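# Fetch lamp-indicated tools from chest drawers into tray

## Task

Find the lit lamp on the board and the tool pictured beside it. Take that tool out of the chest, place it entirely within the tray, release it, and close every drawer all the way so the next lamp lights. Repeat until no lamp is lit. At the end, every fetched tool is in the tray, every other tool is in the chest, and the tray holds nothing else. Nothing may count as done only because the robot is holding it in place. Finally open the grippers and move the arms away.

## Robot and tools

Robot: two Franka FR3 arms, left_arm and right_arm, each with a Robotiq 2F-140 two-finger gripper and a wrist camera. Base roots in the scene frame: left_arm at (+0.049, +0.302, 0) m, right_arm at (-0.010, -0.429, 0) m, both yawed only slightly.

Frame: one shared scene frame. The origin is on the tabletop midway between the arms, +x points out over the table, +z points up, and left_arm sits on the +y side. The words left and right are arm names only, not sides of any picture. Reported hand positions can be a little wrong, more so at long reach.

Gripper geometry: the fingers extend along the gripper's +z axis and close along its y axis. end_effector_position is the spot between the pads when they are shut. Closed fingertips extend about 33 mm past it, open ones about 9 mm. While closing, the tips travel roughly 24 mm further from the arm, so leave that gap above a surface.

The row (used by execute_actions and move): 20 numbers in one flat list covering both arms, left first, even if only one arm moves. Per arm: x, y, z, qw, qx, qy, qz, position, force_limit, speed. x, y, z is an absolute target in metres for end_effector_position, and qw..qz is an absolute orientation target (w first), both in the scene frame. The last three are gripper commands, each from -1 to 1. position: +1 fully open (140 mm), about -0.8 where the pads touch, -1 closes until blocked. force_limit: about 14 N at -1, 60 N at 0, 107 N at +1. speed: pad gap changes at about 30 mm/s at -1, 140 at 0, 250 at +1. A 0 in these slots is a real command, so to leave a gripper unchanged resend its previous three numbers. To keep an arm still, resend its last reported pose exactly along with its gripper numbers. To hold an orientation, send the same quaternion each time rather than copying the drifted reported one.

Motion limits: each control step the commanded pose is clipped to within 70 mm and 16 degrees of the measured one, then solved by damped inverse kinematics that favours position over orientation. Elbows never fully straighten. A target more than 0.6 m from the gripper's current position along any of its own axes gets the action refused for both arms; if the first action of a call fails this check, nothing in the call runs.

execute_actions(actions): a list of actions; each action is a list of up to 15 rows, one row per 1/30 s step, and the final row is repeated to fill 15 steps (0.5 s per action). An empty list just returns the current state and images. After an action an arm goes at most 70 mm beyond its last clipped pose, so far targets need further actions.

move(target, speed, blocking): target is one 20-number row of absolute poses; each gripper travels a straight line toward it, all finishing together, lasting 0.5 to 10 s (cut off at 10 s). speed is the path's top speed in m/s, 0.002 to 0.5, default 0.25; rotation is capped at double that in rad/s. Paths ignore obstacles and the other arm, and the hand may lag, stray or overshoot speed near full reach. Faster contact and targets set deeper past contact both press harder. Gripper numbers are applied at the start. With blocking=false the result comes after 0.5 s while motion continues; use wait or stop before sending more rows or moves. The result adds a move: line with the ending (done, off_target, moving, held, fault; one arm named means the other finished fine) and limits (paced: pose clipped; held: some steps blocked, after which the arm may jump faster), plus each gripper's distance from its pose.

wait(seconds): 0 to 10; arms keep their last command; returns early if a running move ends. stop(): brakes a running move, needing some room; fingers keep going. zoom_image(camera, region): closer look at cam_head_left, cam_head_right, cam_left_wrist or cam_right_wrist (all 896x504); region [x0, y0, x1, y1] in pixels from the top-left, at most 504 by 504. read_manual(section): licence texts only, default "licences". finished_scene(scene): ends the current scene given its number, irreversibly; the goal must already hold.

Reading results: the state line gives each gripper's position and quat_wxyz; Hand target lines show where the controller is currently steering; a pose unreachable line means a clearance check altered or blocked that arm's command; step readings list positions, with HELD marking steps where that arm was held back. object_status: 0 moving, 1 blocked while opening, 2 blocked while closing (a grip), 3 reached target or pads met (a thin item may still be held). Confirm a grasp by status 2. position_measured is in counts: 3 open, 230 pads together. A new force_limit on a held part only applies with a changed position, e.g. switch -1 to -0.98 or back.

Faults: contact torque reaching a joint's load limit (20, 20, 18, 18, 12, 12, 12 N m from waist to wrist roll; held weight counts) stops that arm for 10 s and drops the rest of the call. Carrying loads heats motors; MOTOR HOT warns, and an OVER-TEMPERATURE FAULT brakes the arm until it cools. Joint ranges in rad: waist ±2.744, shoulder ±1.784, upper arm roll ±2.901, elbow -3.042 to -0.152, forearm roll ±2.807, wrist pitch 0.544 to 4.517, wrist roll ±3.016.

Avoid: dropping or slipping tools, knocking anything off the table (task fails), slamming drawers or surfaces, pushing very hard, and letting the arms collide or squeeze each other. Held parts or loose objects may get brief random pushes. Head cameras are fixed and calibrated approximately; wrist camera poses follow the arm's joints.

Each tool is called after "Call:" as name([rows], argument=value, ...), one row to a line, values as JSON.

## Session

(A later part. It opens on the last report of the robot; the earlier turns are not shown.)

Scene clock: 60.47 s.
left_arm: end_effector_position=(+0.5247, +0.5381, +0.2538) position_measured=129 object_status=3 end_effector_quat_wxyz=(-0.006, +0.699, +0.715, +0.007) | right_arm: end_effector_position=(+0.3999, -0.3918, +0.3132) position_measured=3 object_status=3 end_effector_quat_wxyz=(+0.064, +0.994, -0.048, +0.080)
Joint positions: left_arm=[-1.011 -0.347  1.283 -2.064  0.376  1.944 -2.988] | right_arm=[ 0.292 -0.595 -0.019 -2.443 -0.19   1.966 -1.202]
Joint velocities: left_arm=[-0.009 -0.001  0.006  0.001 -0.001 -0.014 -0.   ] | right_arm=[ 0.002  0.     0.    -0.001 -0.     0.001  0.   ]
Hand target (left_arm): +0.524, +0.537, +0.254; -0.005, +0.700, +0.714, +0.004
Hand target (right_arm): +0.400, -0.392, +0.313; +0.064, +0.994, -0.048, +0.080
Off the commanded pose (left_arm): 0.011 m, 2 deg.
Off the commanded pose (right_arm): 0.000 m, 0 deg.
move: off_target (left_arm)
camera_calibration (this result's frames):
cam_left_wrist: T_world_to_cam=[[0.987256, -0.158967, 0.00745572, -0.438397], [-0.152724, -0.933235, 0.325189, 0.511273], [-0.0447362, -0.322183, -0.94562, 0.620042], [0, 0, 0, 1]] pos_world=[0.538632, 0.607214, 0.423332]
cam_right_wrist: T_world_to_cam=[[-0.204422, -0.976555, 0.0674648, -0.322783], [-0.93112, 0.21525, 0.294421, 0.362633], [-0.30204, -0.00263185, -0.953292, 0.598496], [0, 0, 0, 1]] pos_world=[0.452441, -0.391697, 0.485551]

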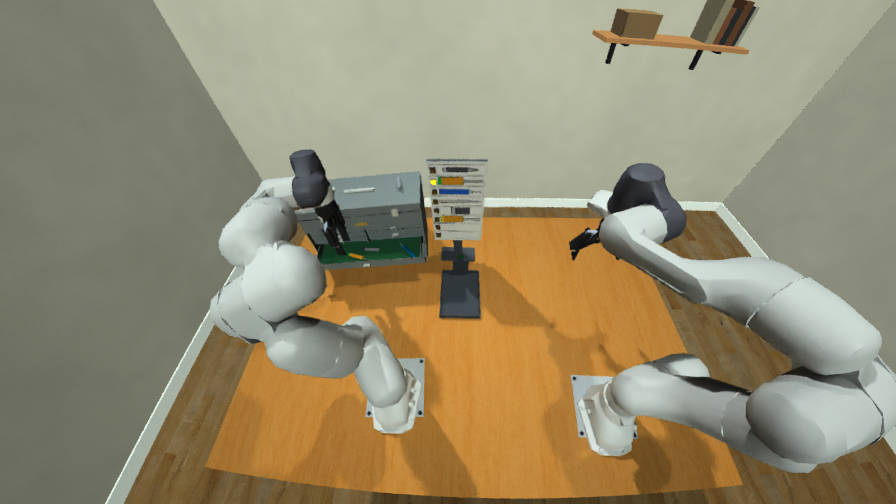

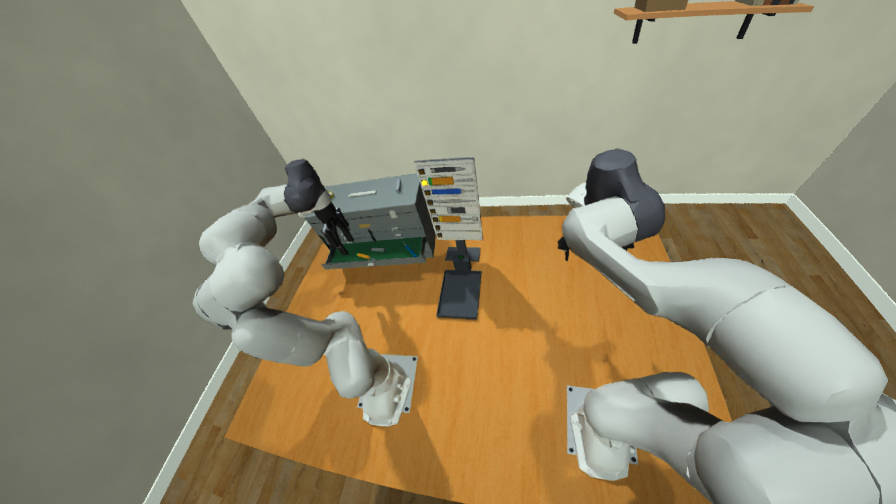

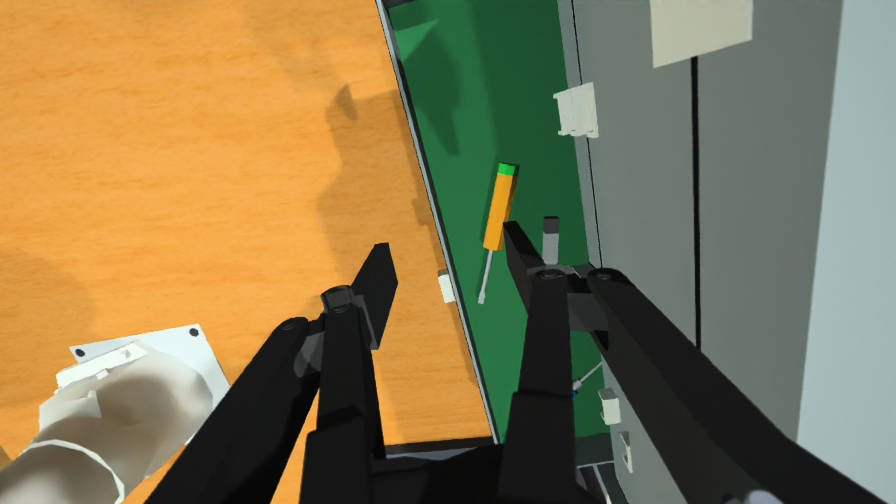

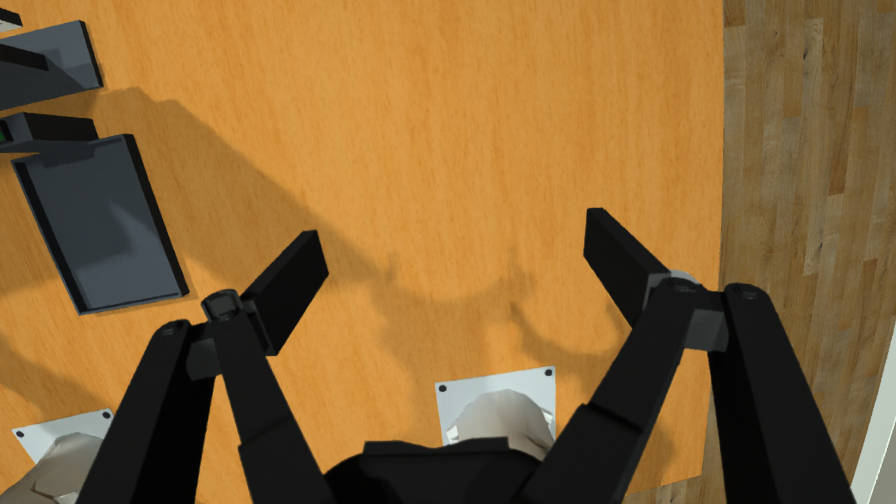

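Call:
move(target=[0.578,0.533,0.135,0,0.707,0.707,0,0,0,0,0.3999,-0.3918,0.3132,0.064,0.994,-0.048,0.080,1,0,0], speed=0.15)

Call:
move(target=[0.578,0.533,0.135,0,0.707,0.707,0,-1,0,0,0.3999,-0.3918,0.3132,0.064,0.994,-0.048,0.080,1,0,0])

Scene clock: 71.63 s.
left_arm: end_effector_position=(+0.5344, +0.5330, +0.1439) position_measured=129 object_status=3 end_effector_quat_wxyz=(-0.022, +0.706, +0.707, -0.034) | right_arm: end_effector_position=(+0.3999, -0.3918, +0.3132) position_measured=3 object_status=3 end_effector_quat_wxyz=(+0.064, +0.994, -0.048, +0.080)
Joint positions: left_arm=[-1.582 -0.36   1.884 -2.088  0.408  2.081 -2.997] | right_arm=[ 0.292 -0.595 -0.019 -2.443 -0.19   1.966 -1.202]
Joint velocities: left_arm=[ 0.001 -0.    -0.    -0.001  0.001  0.     0.001] | right_arm=[ 0.     0.001  0.001  0.    -0.001 -0.001 -0.   ]
Hand target (left_arm): +0.535, +0.533, +0.142; -0.019, +0.705, +0.708, -0.034
Hand target (right_arm): +0.400, -0.392, +0.313; +0.064, +0.994, -0.048, +0.080
Off the commanded pose (left_arm): 0.045 m, 5 deg.
Off the commanded pose (right_arm): 0.000 m, 0 deg.
TORQUE FAULT: the external load on joint 2 (shoulder) of the left arm reached its load limit, and that arm stopped for 10 seconds. That time counts as 19 of the actions that you can send in this scene. A torque fault stops only its own arm. That arm's remaining commands of this call were not run. That arm's gripper holds where it stopped, with its grip as last carried out, and that arm accepts commands again: back off and push less far. That arm stops again, at the same cost, whenever a joint's load reaches its limit.
move: fault (left_arm)
camera_calibration (this result's frames):
cam_left_wrist: T_world_to_cam=[[0.981566, -0.179421, -0.0658522, -0.423419], [-0.142904, -0.917772, 0.370503, 0.523755], [-0.126913, -0.354262, -0.926494, 0.573188], [0, 0, 0, 1]] pos_world=[0.563205, 0.607776, 0.30912]
cam_right_wrist: T_world_to_cam=[[-0.204422, -0.976555, 0.0674648, -0.322783], [-0.93112, 0.21525, 0.294421, 0.362633], [-0.30204, -0.0026319, -0.953292, 0.598496], [0, 0, 0, 1]] pos_world=[0.452441, -0.391697, 0.485551]

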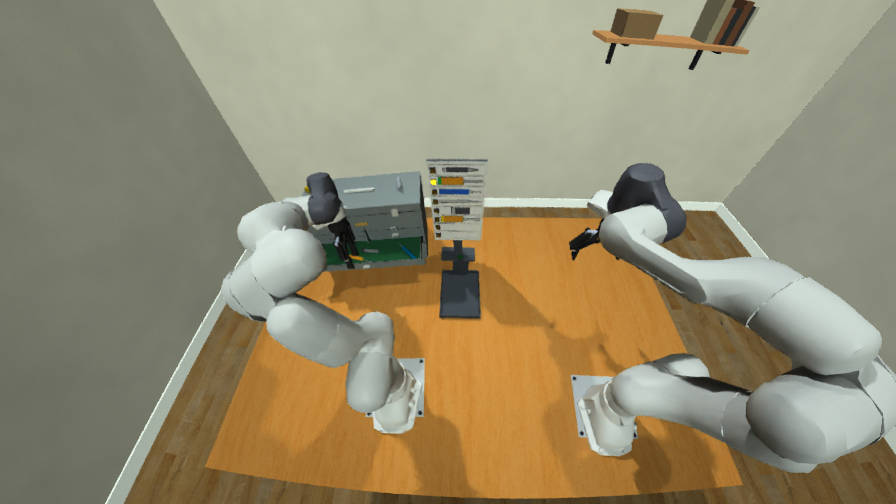

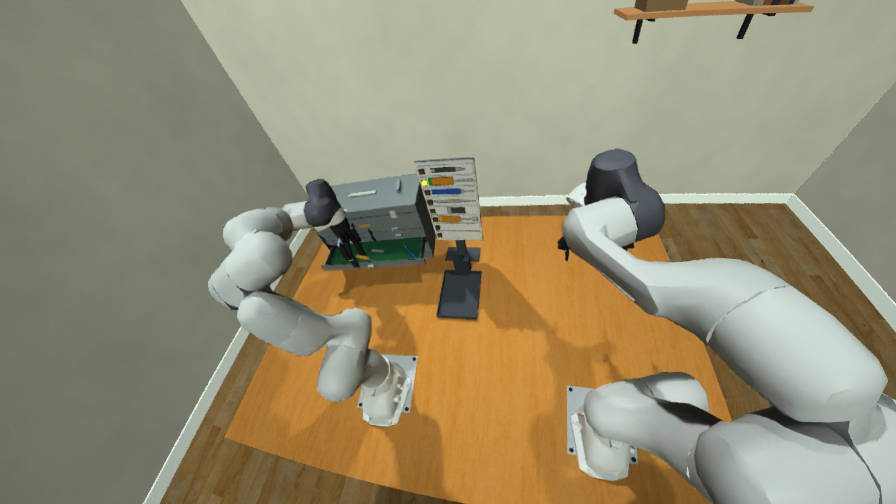

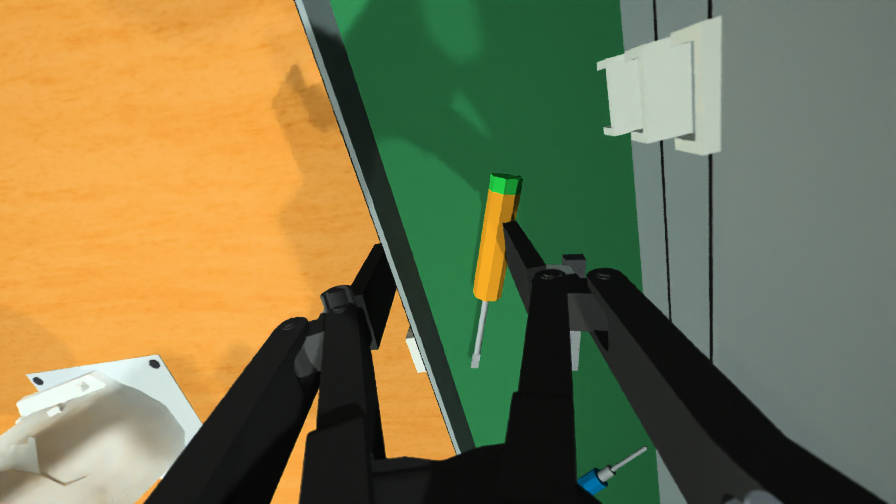

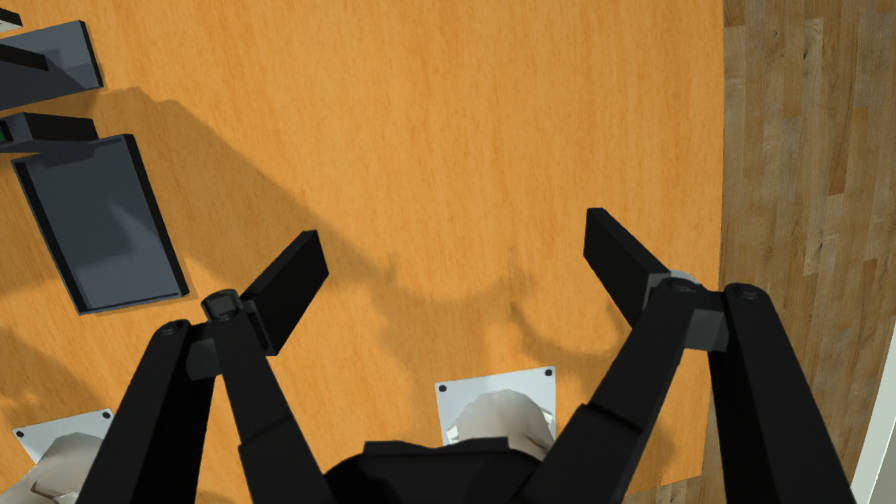

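not run: a fault stop came before this call.

Call:
move(target=[0.45,0.5,0.25,0.07,0.783,-0.079,0.613,0,0,0,0.3999,-0.3918,0.3132,0.064,0.994,-0.048,0.080,1,0,0])

Scene clock: 77.03 s.
left_arm: end_effector_position=(+0.4458, +0.4966, +0.2585) position_measured=129 object_status=3 end_effector_quat_wxyz=(+0.081, +0.782, -0.079, +0.614) | right_arm: end_effector_position=(+0.3999, -0.3918, +0.3132) position_measured=3 object_status=3 end_effector_quat_wxyz=(+0.064, +0.994, -0.048, +0.080)
Joint positions: left_arm=[-0.519 -1.122  1.782 -2.597  2.535  3.58  -2.499] | right_arm=[ 0.292 -0.595 -0.019 -2.443 -0.19   1.966 -1.202]
Joint velocities: left_arm=[ 0.001 -0.002 -0.     0.002  0.009  0.012 -0.001] | right_arm=[-0.001  0.001 -0.    -0.001  0.    -0.    -0.001]
Hand target (left_arm): +0.446, +0.495, +0.259; +0.080, +0.780, -0.084, +0.615
Hand target (right_arm): +0.400, -0.392, +0.313; +0.064, +0.994, -0.048, +0.080
Off the commanded pose (left_arm): 0.010 m, 1 deg.
Off the commanded pose (right_arm): 0.000 m, 0 deg.
move: off_target (left_arm)
camera_calibration (this result's frames):
cam_left_wrist: T_world_to_cam=[[-0.269555, -0.952013, -0.144951, 0.626384], [-0.501921, 0.267354, -0.822555, 0.315184], [0.821837, -0.14897, -0.549902, 0.0329477], [0, 0, 0, 1]] pos_world=[0.299964, 0.516969, 0.368169]
cam_right_wrist: T_world_to_cam=[[-0.204421, -0.976555, 0.0674648, -0.322783], [-0.93112, 0.21525, 0.294421, 0.362633], [-0.30204, -0.00263193, -0.953292, 0.598496], [0, 0, 0, 1]] pos_world=[0.452441, -0.391697, 0.485551]

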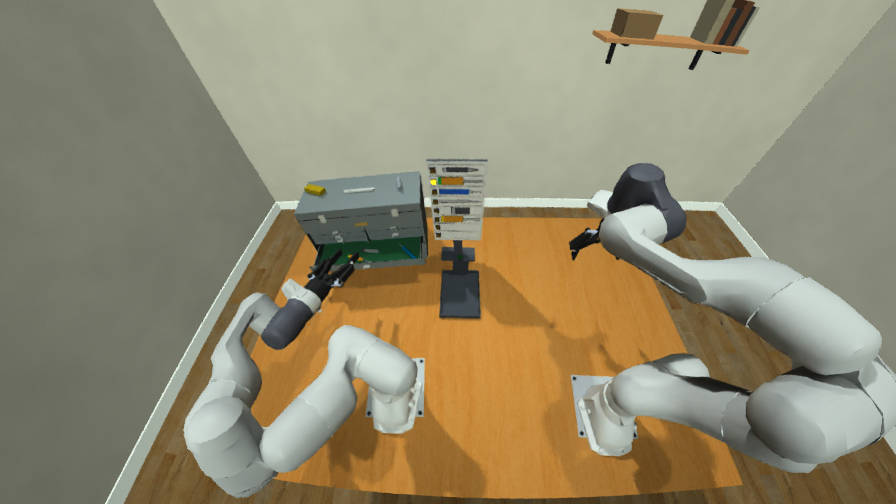

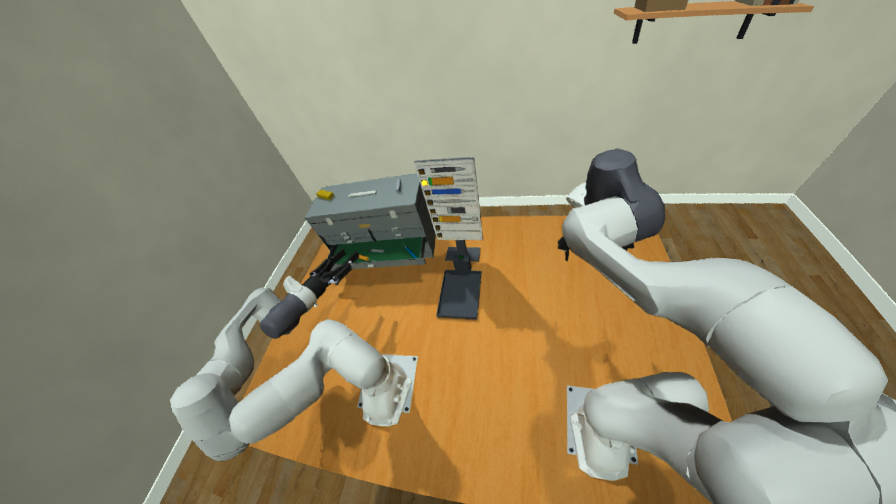

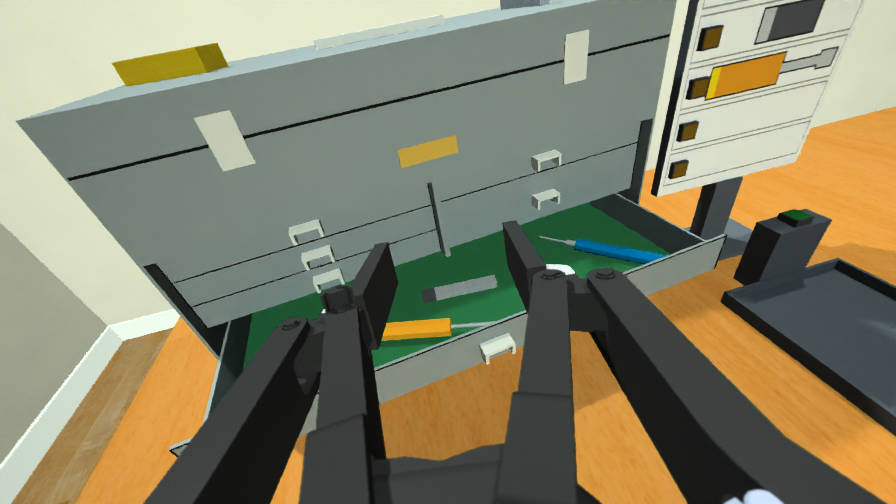

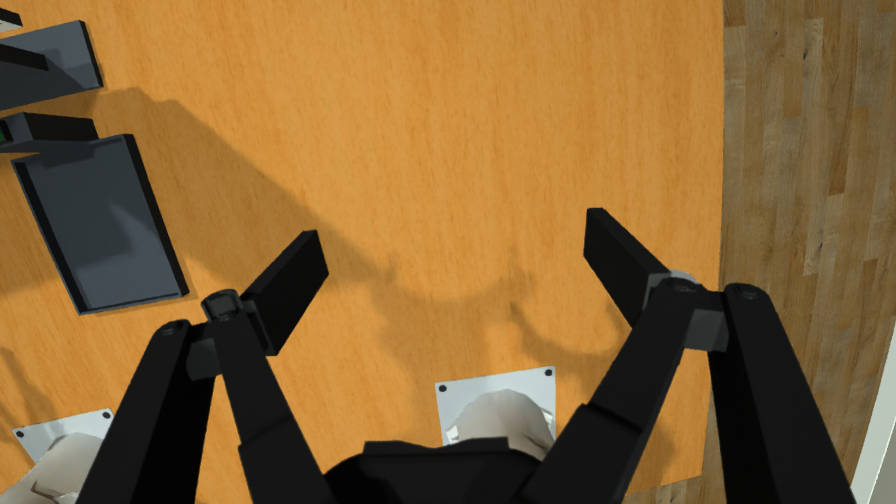

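Call:
move(target=[0.45,0.462,0.124,0.07,0.783,-0.079,0.613,0,0,0,0.3999,-0.3918,0.3132,0.064,0.994,-0.048,0.080,1,0,0])

Scene clock: 78.60 s.
left_arm: end_effector_position=(+0.4515, +0.4602, +0.1281) position_measured=129 object_status=3 end_effector_quat_wxyz=(+0.076, +0.782, -0.073, +0.615) | right_arm: end_effector_position=(+0.3999, -0.3918, +0.3132) position_measured=3 object_status=3 end_effector_quat_wxyz=(+0.064, +0.994, -0.048, +0.080)
Joint positions: left_arm=[-0.597 -1.438  2.173 -2.581  2.805  3.397 -2.315] | right_arm=[ 0.292 -0.595 -0.019 -2.443 -0.19   1.966 -1.202]
Joint velocities: left_arm=[-0.    -0.002  0.001  0.001  0.001 -0.003  0.031] | right_arm=[ 0.    -0.001 -0.001 -0.002 -0.002  0.    -0.001]
Hand target (left_arm): +0.451, +0.461, +0.126; +0.070, +0.782, -0.078, +0.615
Hand target (right_arm): +0.400, -0.392, +0.313; +0.064, +0.994, -0.048, +0.080
Off the commanded pose (left_arm): 0.005 m, 1 deg.
Off the commanded pose (right_arm): 0.000 m, 0 deg.
joint sent to its limit (left arm) — the command would take joint 5 (forearm roll) past its upper limit, so that joint was sent only as far as its limit.
move: off_target (left_arm)
camera_calibration (this result's frames):
cam_left_wrist: T_world_to_cam=[[-0.255111, -0.95587, -0.145706, 0.569754], [-0.504091, 0.260074, -0.823562, 0.224903], [0.825113, -0.136651, -0.548193, -0.0561755], [0, 0, 0, 1]] pos_world=[0.305074, 0.478443, 0.237443]
cam_right_wrist: T_world_to_cam=[[-0.204421, -0.976555, 0.0674648, -0.322783], [-0.93112, 0.21525, 0.294421, 0.362633], [-0.30204, -0.00263193, -0.953292, 0.598496], [0, 0, 0, 1]] pos_world=[0.452441, -0.391697, 0.485551]

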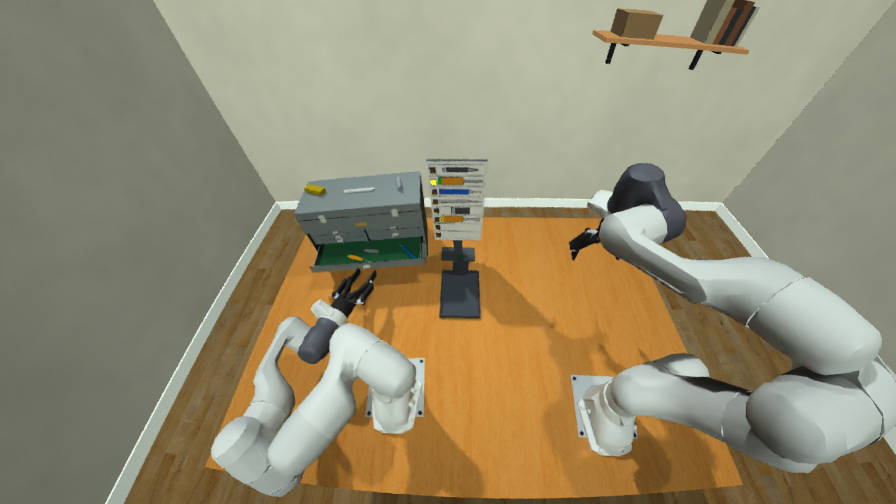

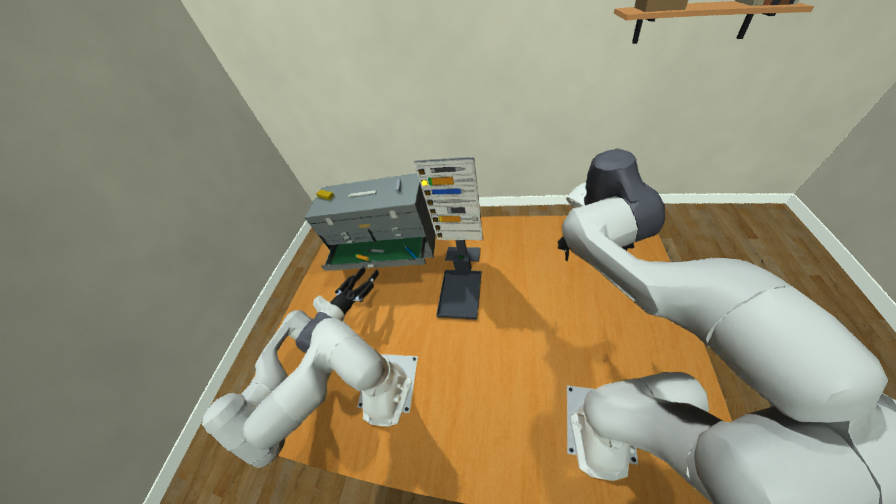

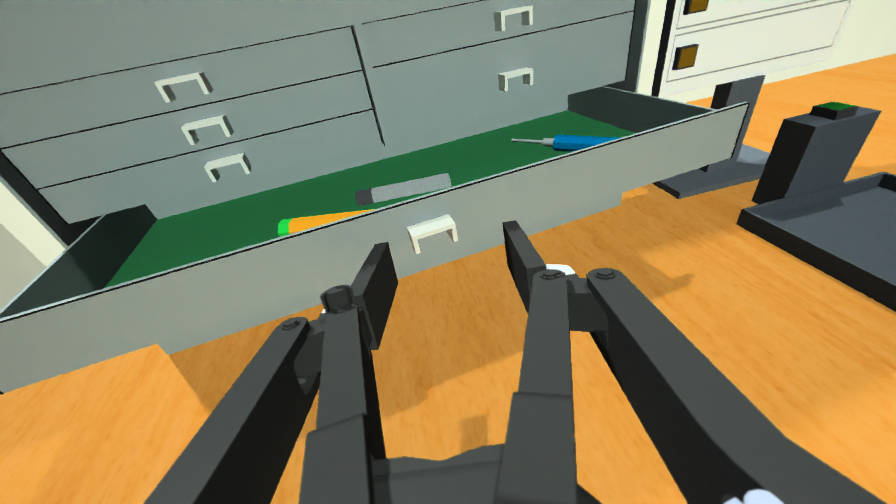

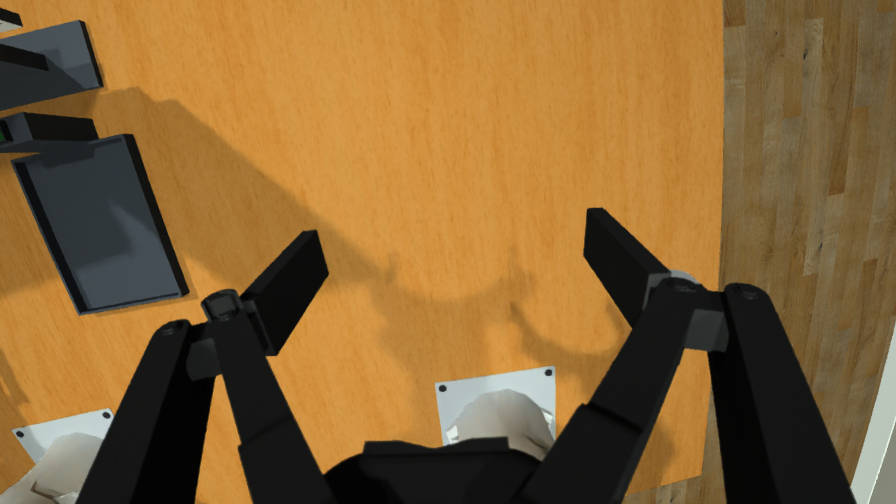

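Call:
move(target=[0.453,0.464,0.124,0.07,0.783,-0.079,0.613,-1,0,0,0.3999,-0.3918,0.3132,0.064,0.994,-0.048,0.080,1,0,0])

Call:
move(target=[0.37,0.464,0.124,0.07,0.783,-0.079,0.613,-1,0,0,0.3999,-0.3918,0.3132,0.064,0.994,-0.048,0.080,1,0,0], speed=0.1)

Scene clock: 79.43 s.
left_arm: end_effector_position=(+0.4524, +0.4639, +0.1246) position_measured=233 object_status=3 end_effector_quat_wxyz=(+0.073, +0.783, -0.075, +0.613) | right_arm: end_effector_position=(+0.3999, -0.3918, +0.3132) position_measured=3 object_status=3 end_effector_quat_wxyz=(+0.064, +0.994, -0.048, +0.080)
Joint positions: left_arm=[-0.605 -1.438  2.173 -2.57   2.805  3.397 -2.312] | right_arm=[ 0.292 -0.595 -0.019 -2.443 -0.19   1.966 -1.202]
Joint velocities: left_arm=[-0.001  0.001  0.     0.002 -0.001  0.002  0.   ] | right_arm=[-0.001  0.002  0.001 -0.001 -0.001 -0.     0.002]
Hand target (left_arm): +0.453, +0.464, +0.124; +0.070, +0.783, -0.079, +0.613
Hand target (right_arm): +0.400, -0.392, +0.313; +0.064, +0.994, -0.048, +0.080
Off the commanded pose (left_arm): 0.001 m, 1 deg.
Off the commanded pose (right_arm): 0.000 m, 0 deg.
joint sent to its limit (left arm) — the command would take joint 5 (forearm roll) past its upper limit, so that joint was sent only as far as its limit.
move: done
camera_calibration (this result's frames):
cam_left_wrist: T_world_to_cam=[[-0.255204, -0.95487, -0.151969, 0.573315], [-0.507834, 0.266123, -0.819319, 0.219874], [0.822785, -0.131919, -0.552831, -0.0589366], [0, 0, 0, 1]] pos_world=[0.306464, 0.481153, 0.234691]
cam_right_wrist: T_world_to_cam=[[-0.204422, -0.976555, 0.0674648, -0.322783], [-0.93112, 0.215251, 0.294421, 0.362633], [-0.30204, -0.00263187, -0.953292, 0.598496], [0, 0, 0, 1]] pos_world=[0.452441, -0.391697, 0.485551]

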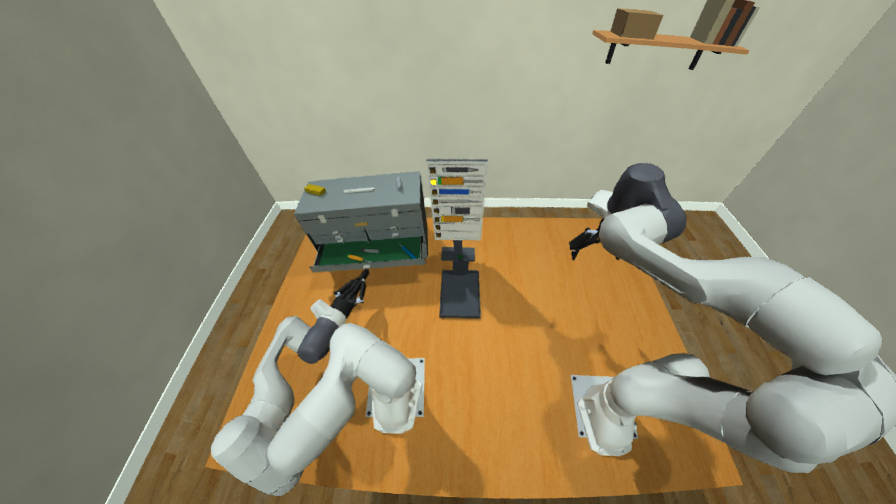

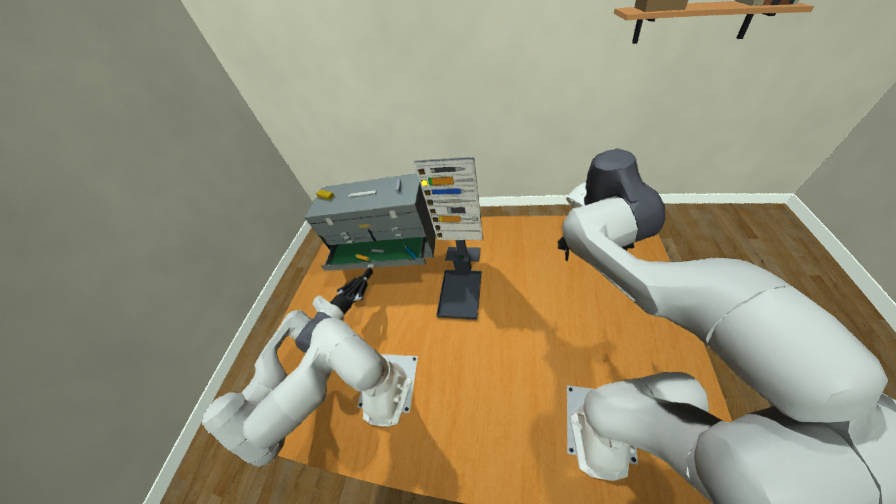

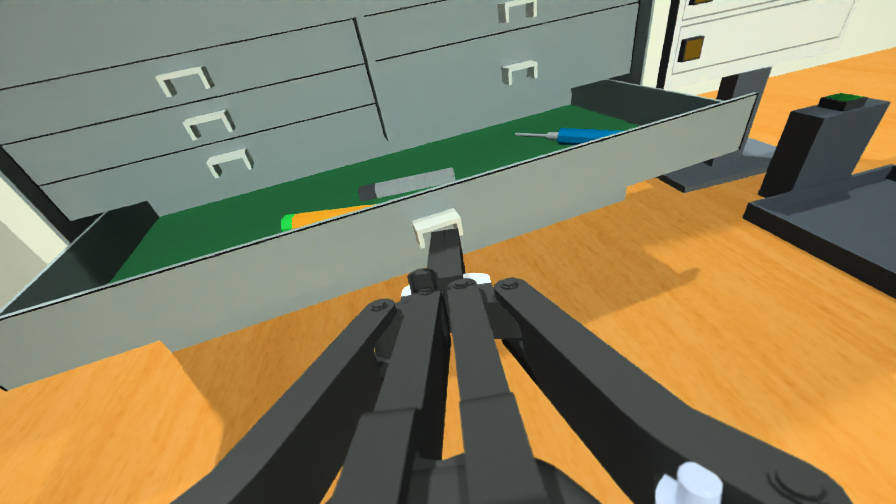

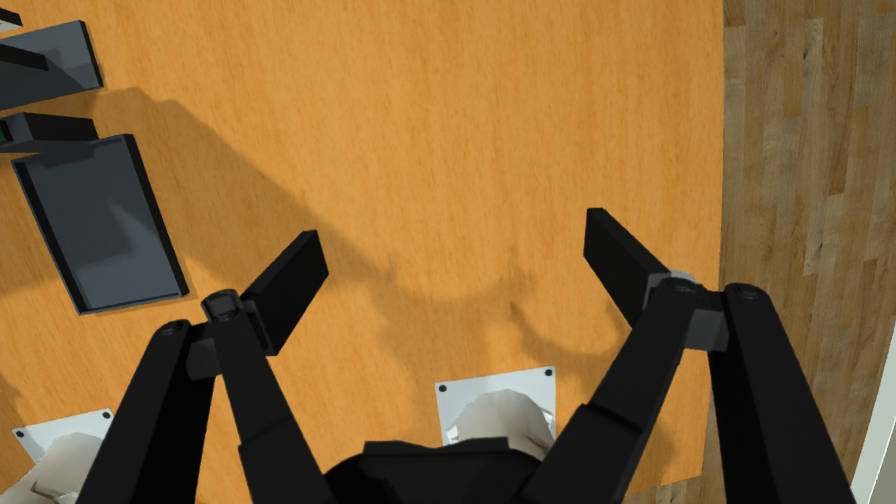

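Scene clock: 80.83 s.
left_arm: end_effector_position=(+0.3721, +0.4681, +0.1239) position_measured=233 object_status=3 end_effector_quat_wxyz=(+0.071, +0.784, -0.073, +0.613) | right_arm: end_effector_position=(+0.3999, -0.3918, +0.3132) position_measured=3 object_status=3 end_effector_quat_wxyz=(+0.064, +0.994, -0.048, +0.080)
Joint positions: left_arm=[-0.44  -1.268  2.254 -2.61   2.806  3.605 -2.23 ] | right_arm=[ 0.292 -0.595 -0.019 -2.443 -0.19   1.966 -1.202]
Joint velocities: left_arm=[ 0.001  0.002 -0.     0.    -0.001  0.012  0.019] | right_arm=[-0.001 -0.001 -0.001  0.    -0.002  0.    -0.001]
Hand target (left_arm): +0.371, +0.466, +0.124; +0.069, +0.782, -0.079, +0.614
Hand target (right_arm): +0.400, -0.392, +0.313; +0.064, +0.994, -0.048, +0.080
Off the commanded pose (left_arm): 0.005 m, 1 deg.
Off the commanded pose (right_arm): 0.000 m, 0 deg.
joint sent to its limit (left arm) — the command would take joint 5 (forearm roll) past its upper limit, so that joint was sent only as far as its limit.
move: off_target (left_arm)
camera_calibration (this result's frames):
cam_left_wrist: T_world_to_cam=[[-0.250735, -0.956013, -0.152222, 0.555598], [-0.50956, 0.264037, -0.818922, 0.17895], [0.823092, -0.127766, -0.55335, 0.00529342], [0, 0, 0, 1]] pos_world=[0.226137, 0.484586, 0.23405]
cam_right_wrist: T_world_to_cam=[[-0.204422, -0.976555, 0.0674648, -0.322783], [-0.93112, 0.215251, 0.294421, 0.362633], [-0.30204, -0.00263184, -0.953292, 0.598496], [0, 0, 0, 1]] pos_world=[0.452441, -0.391697, 0.485551]

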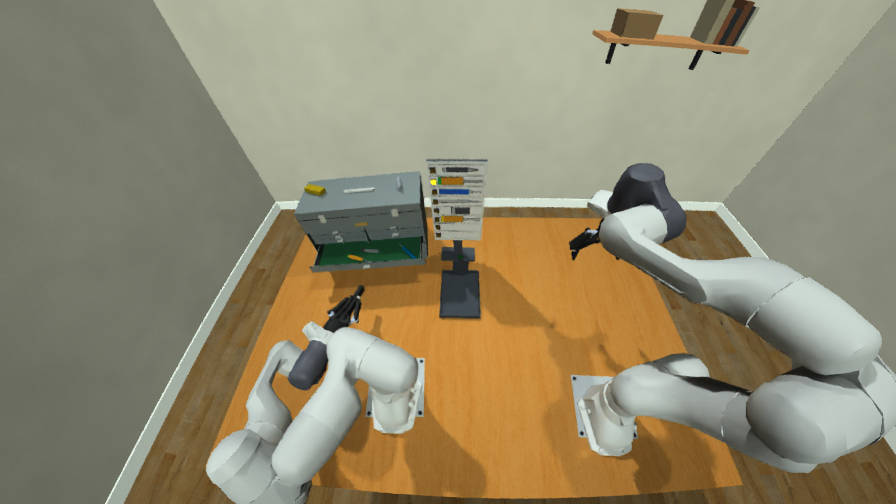

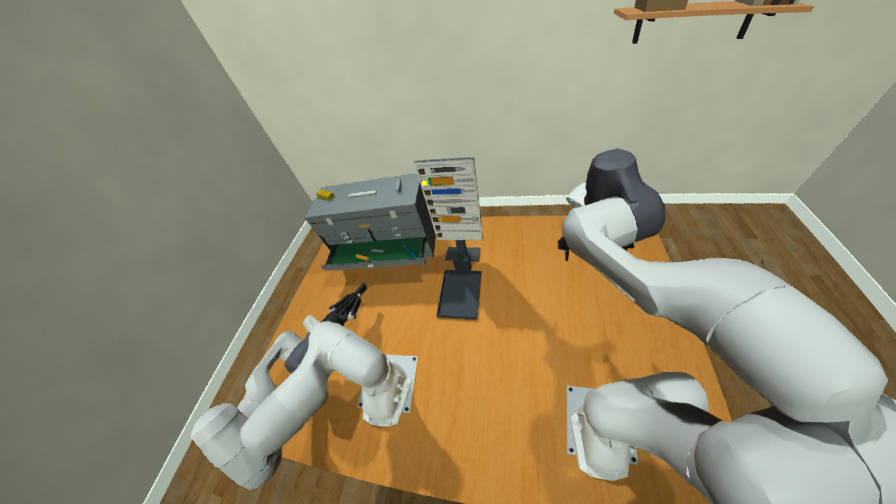

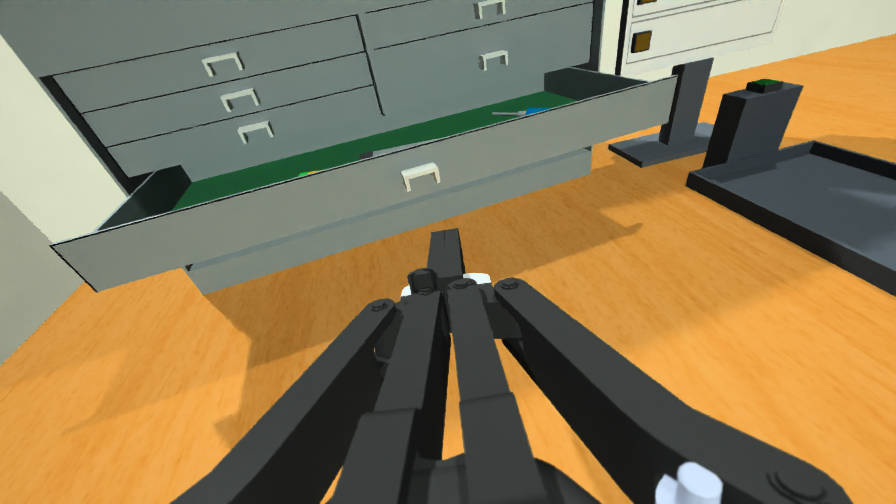

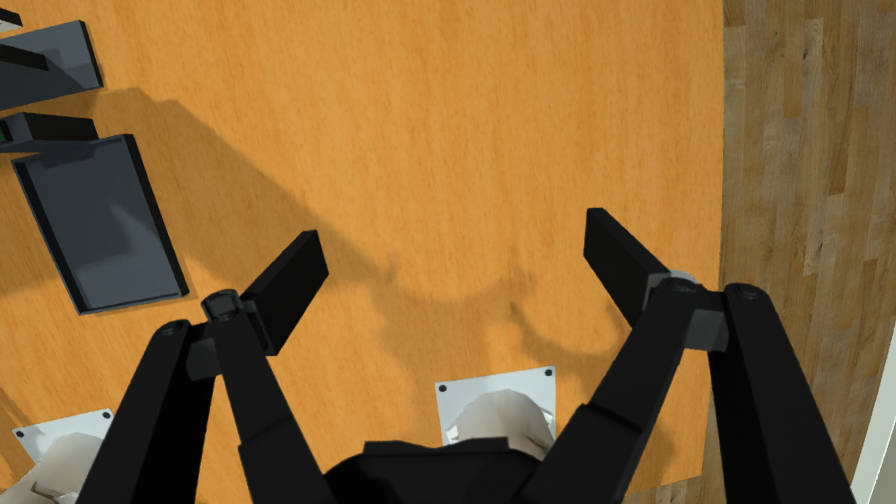

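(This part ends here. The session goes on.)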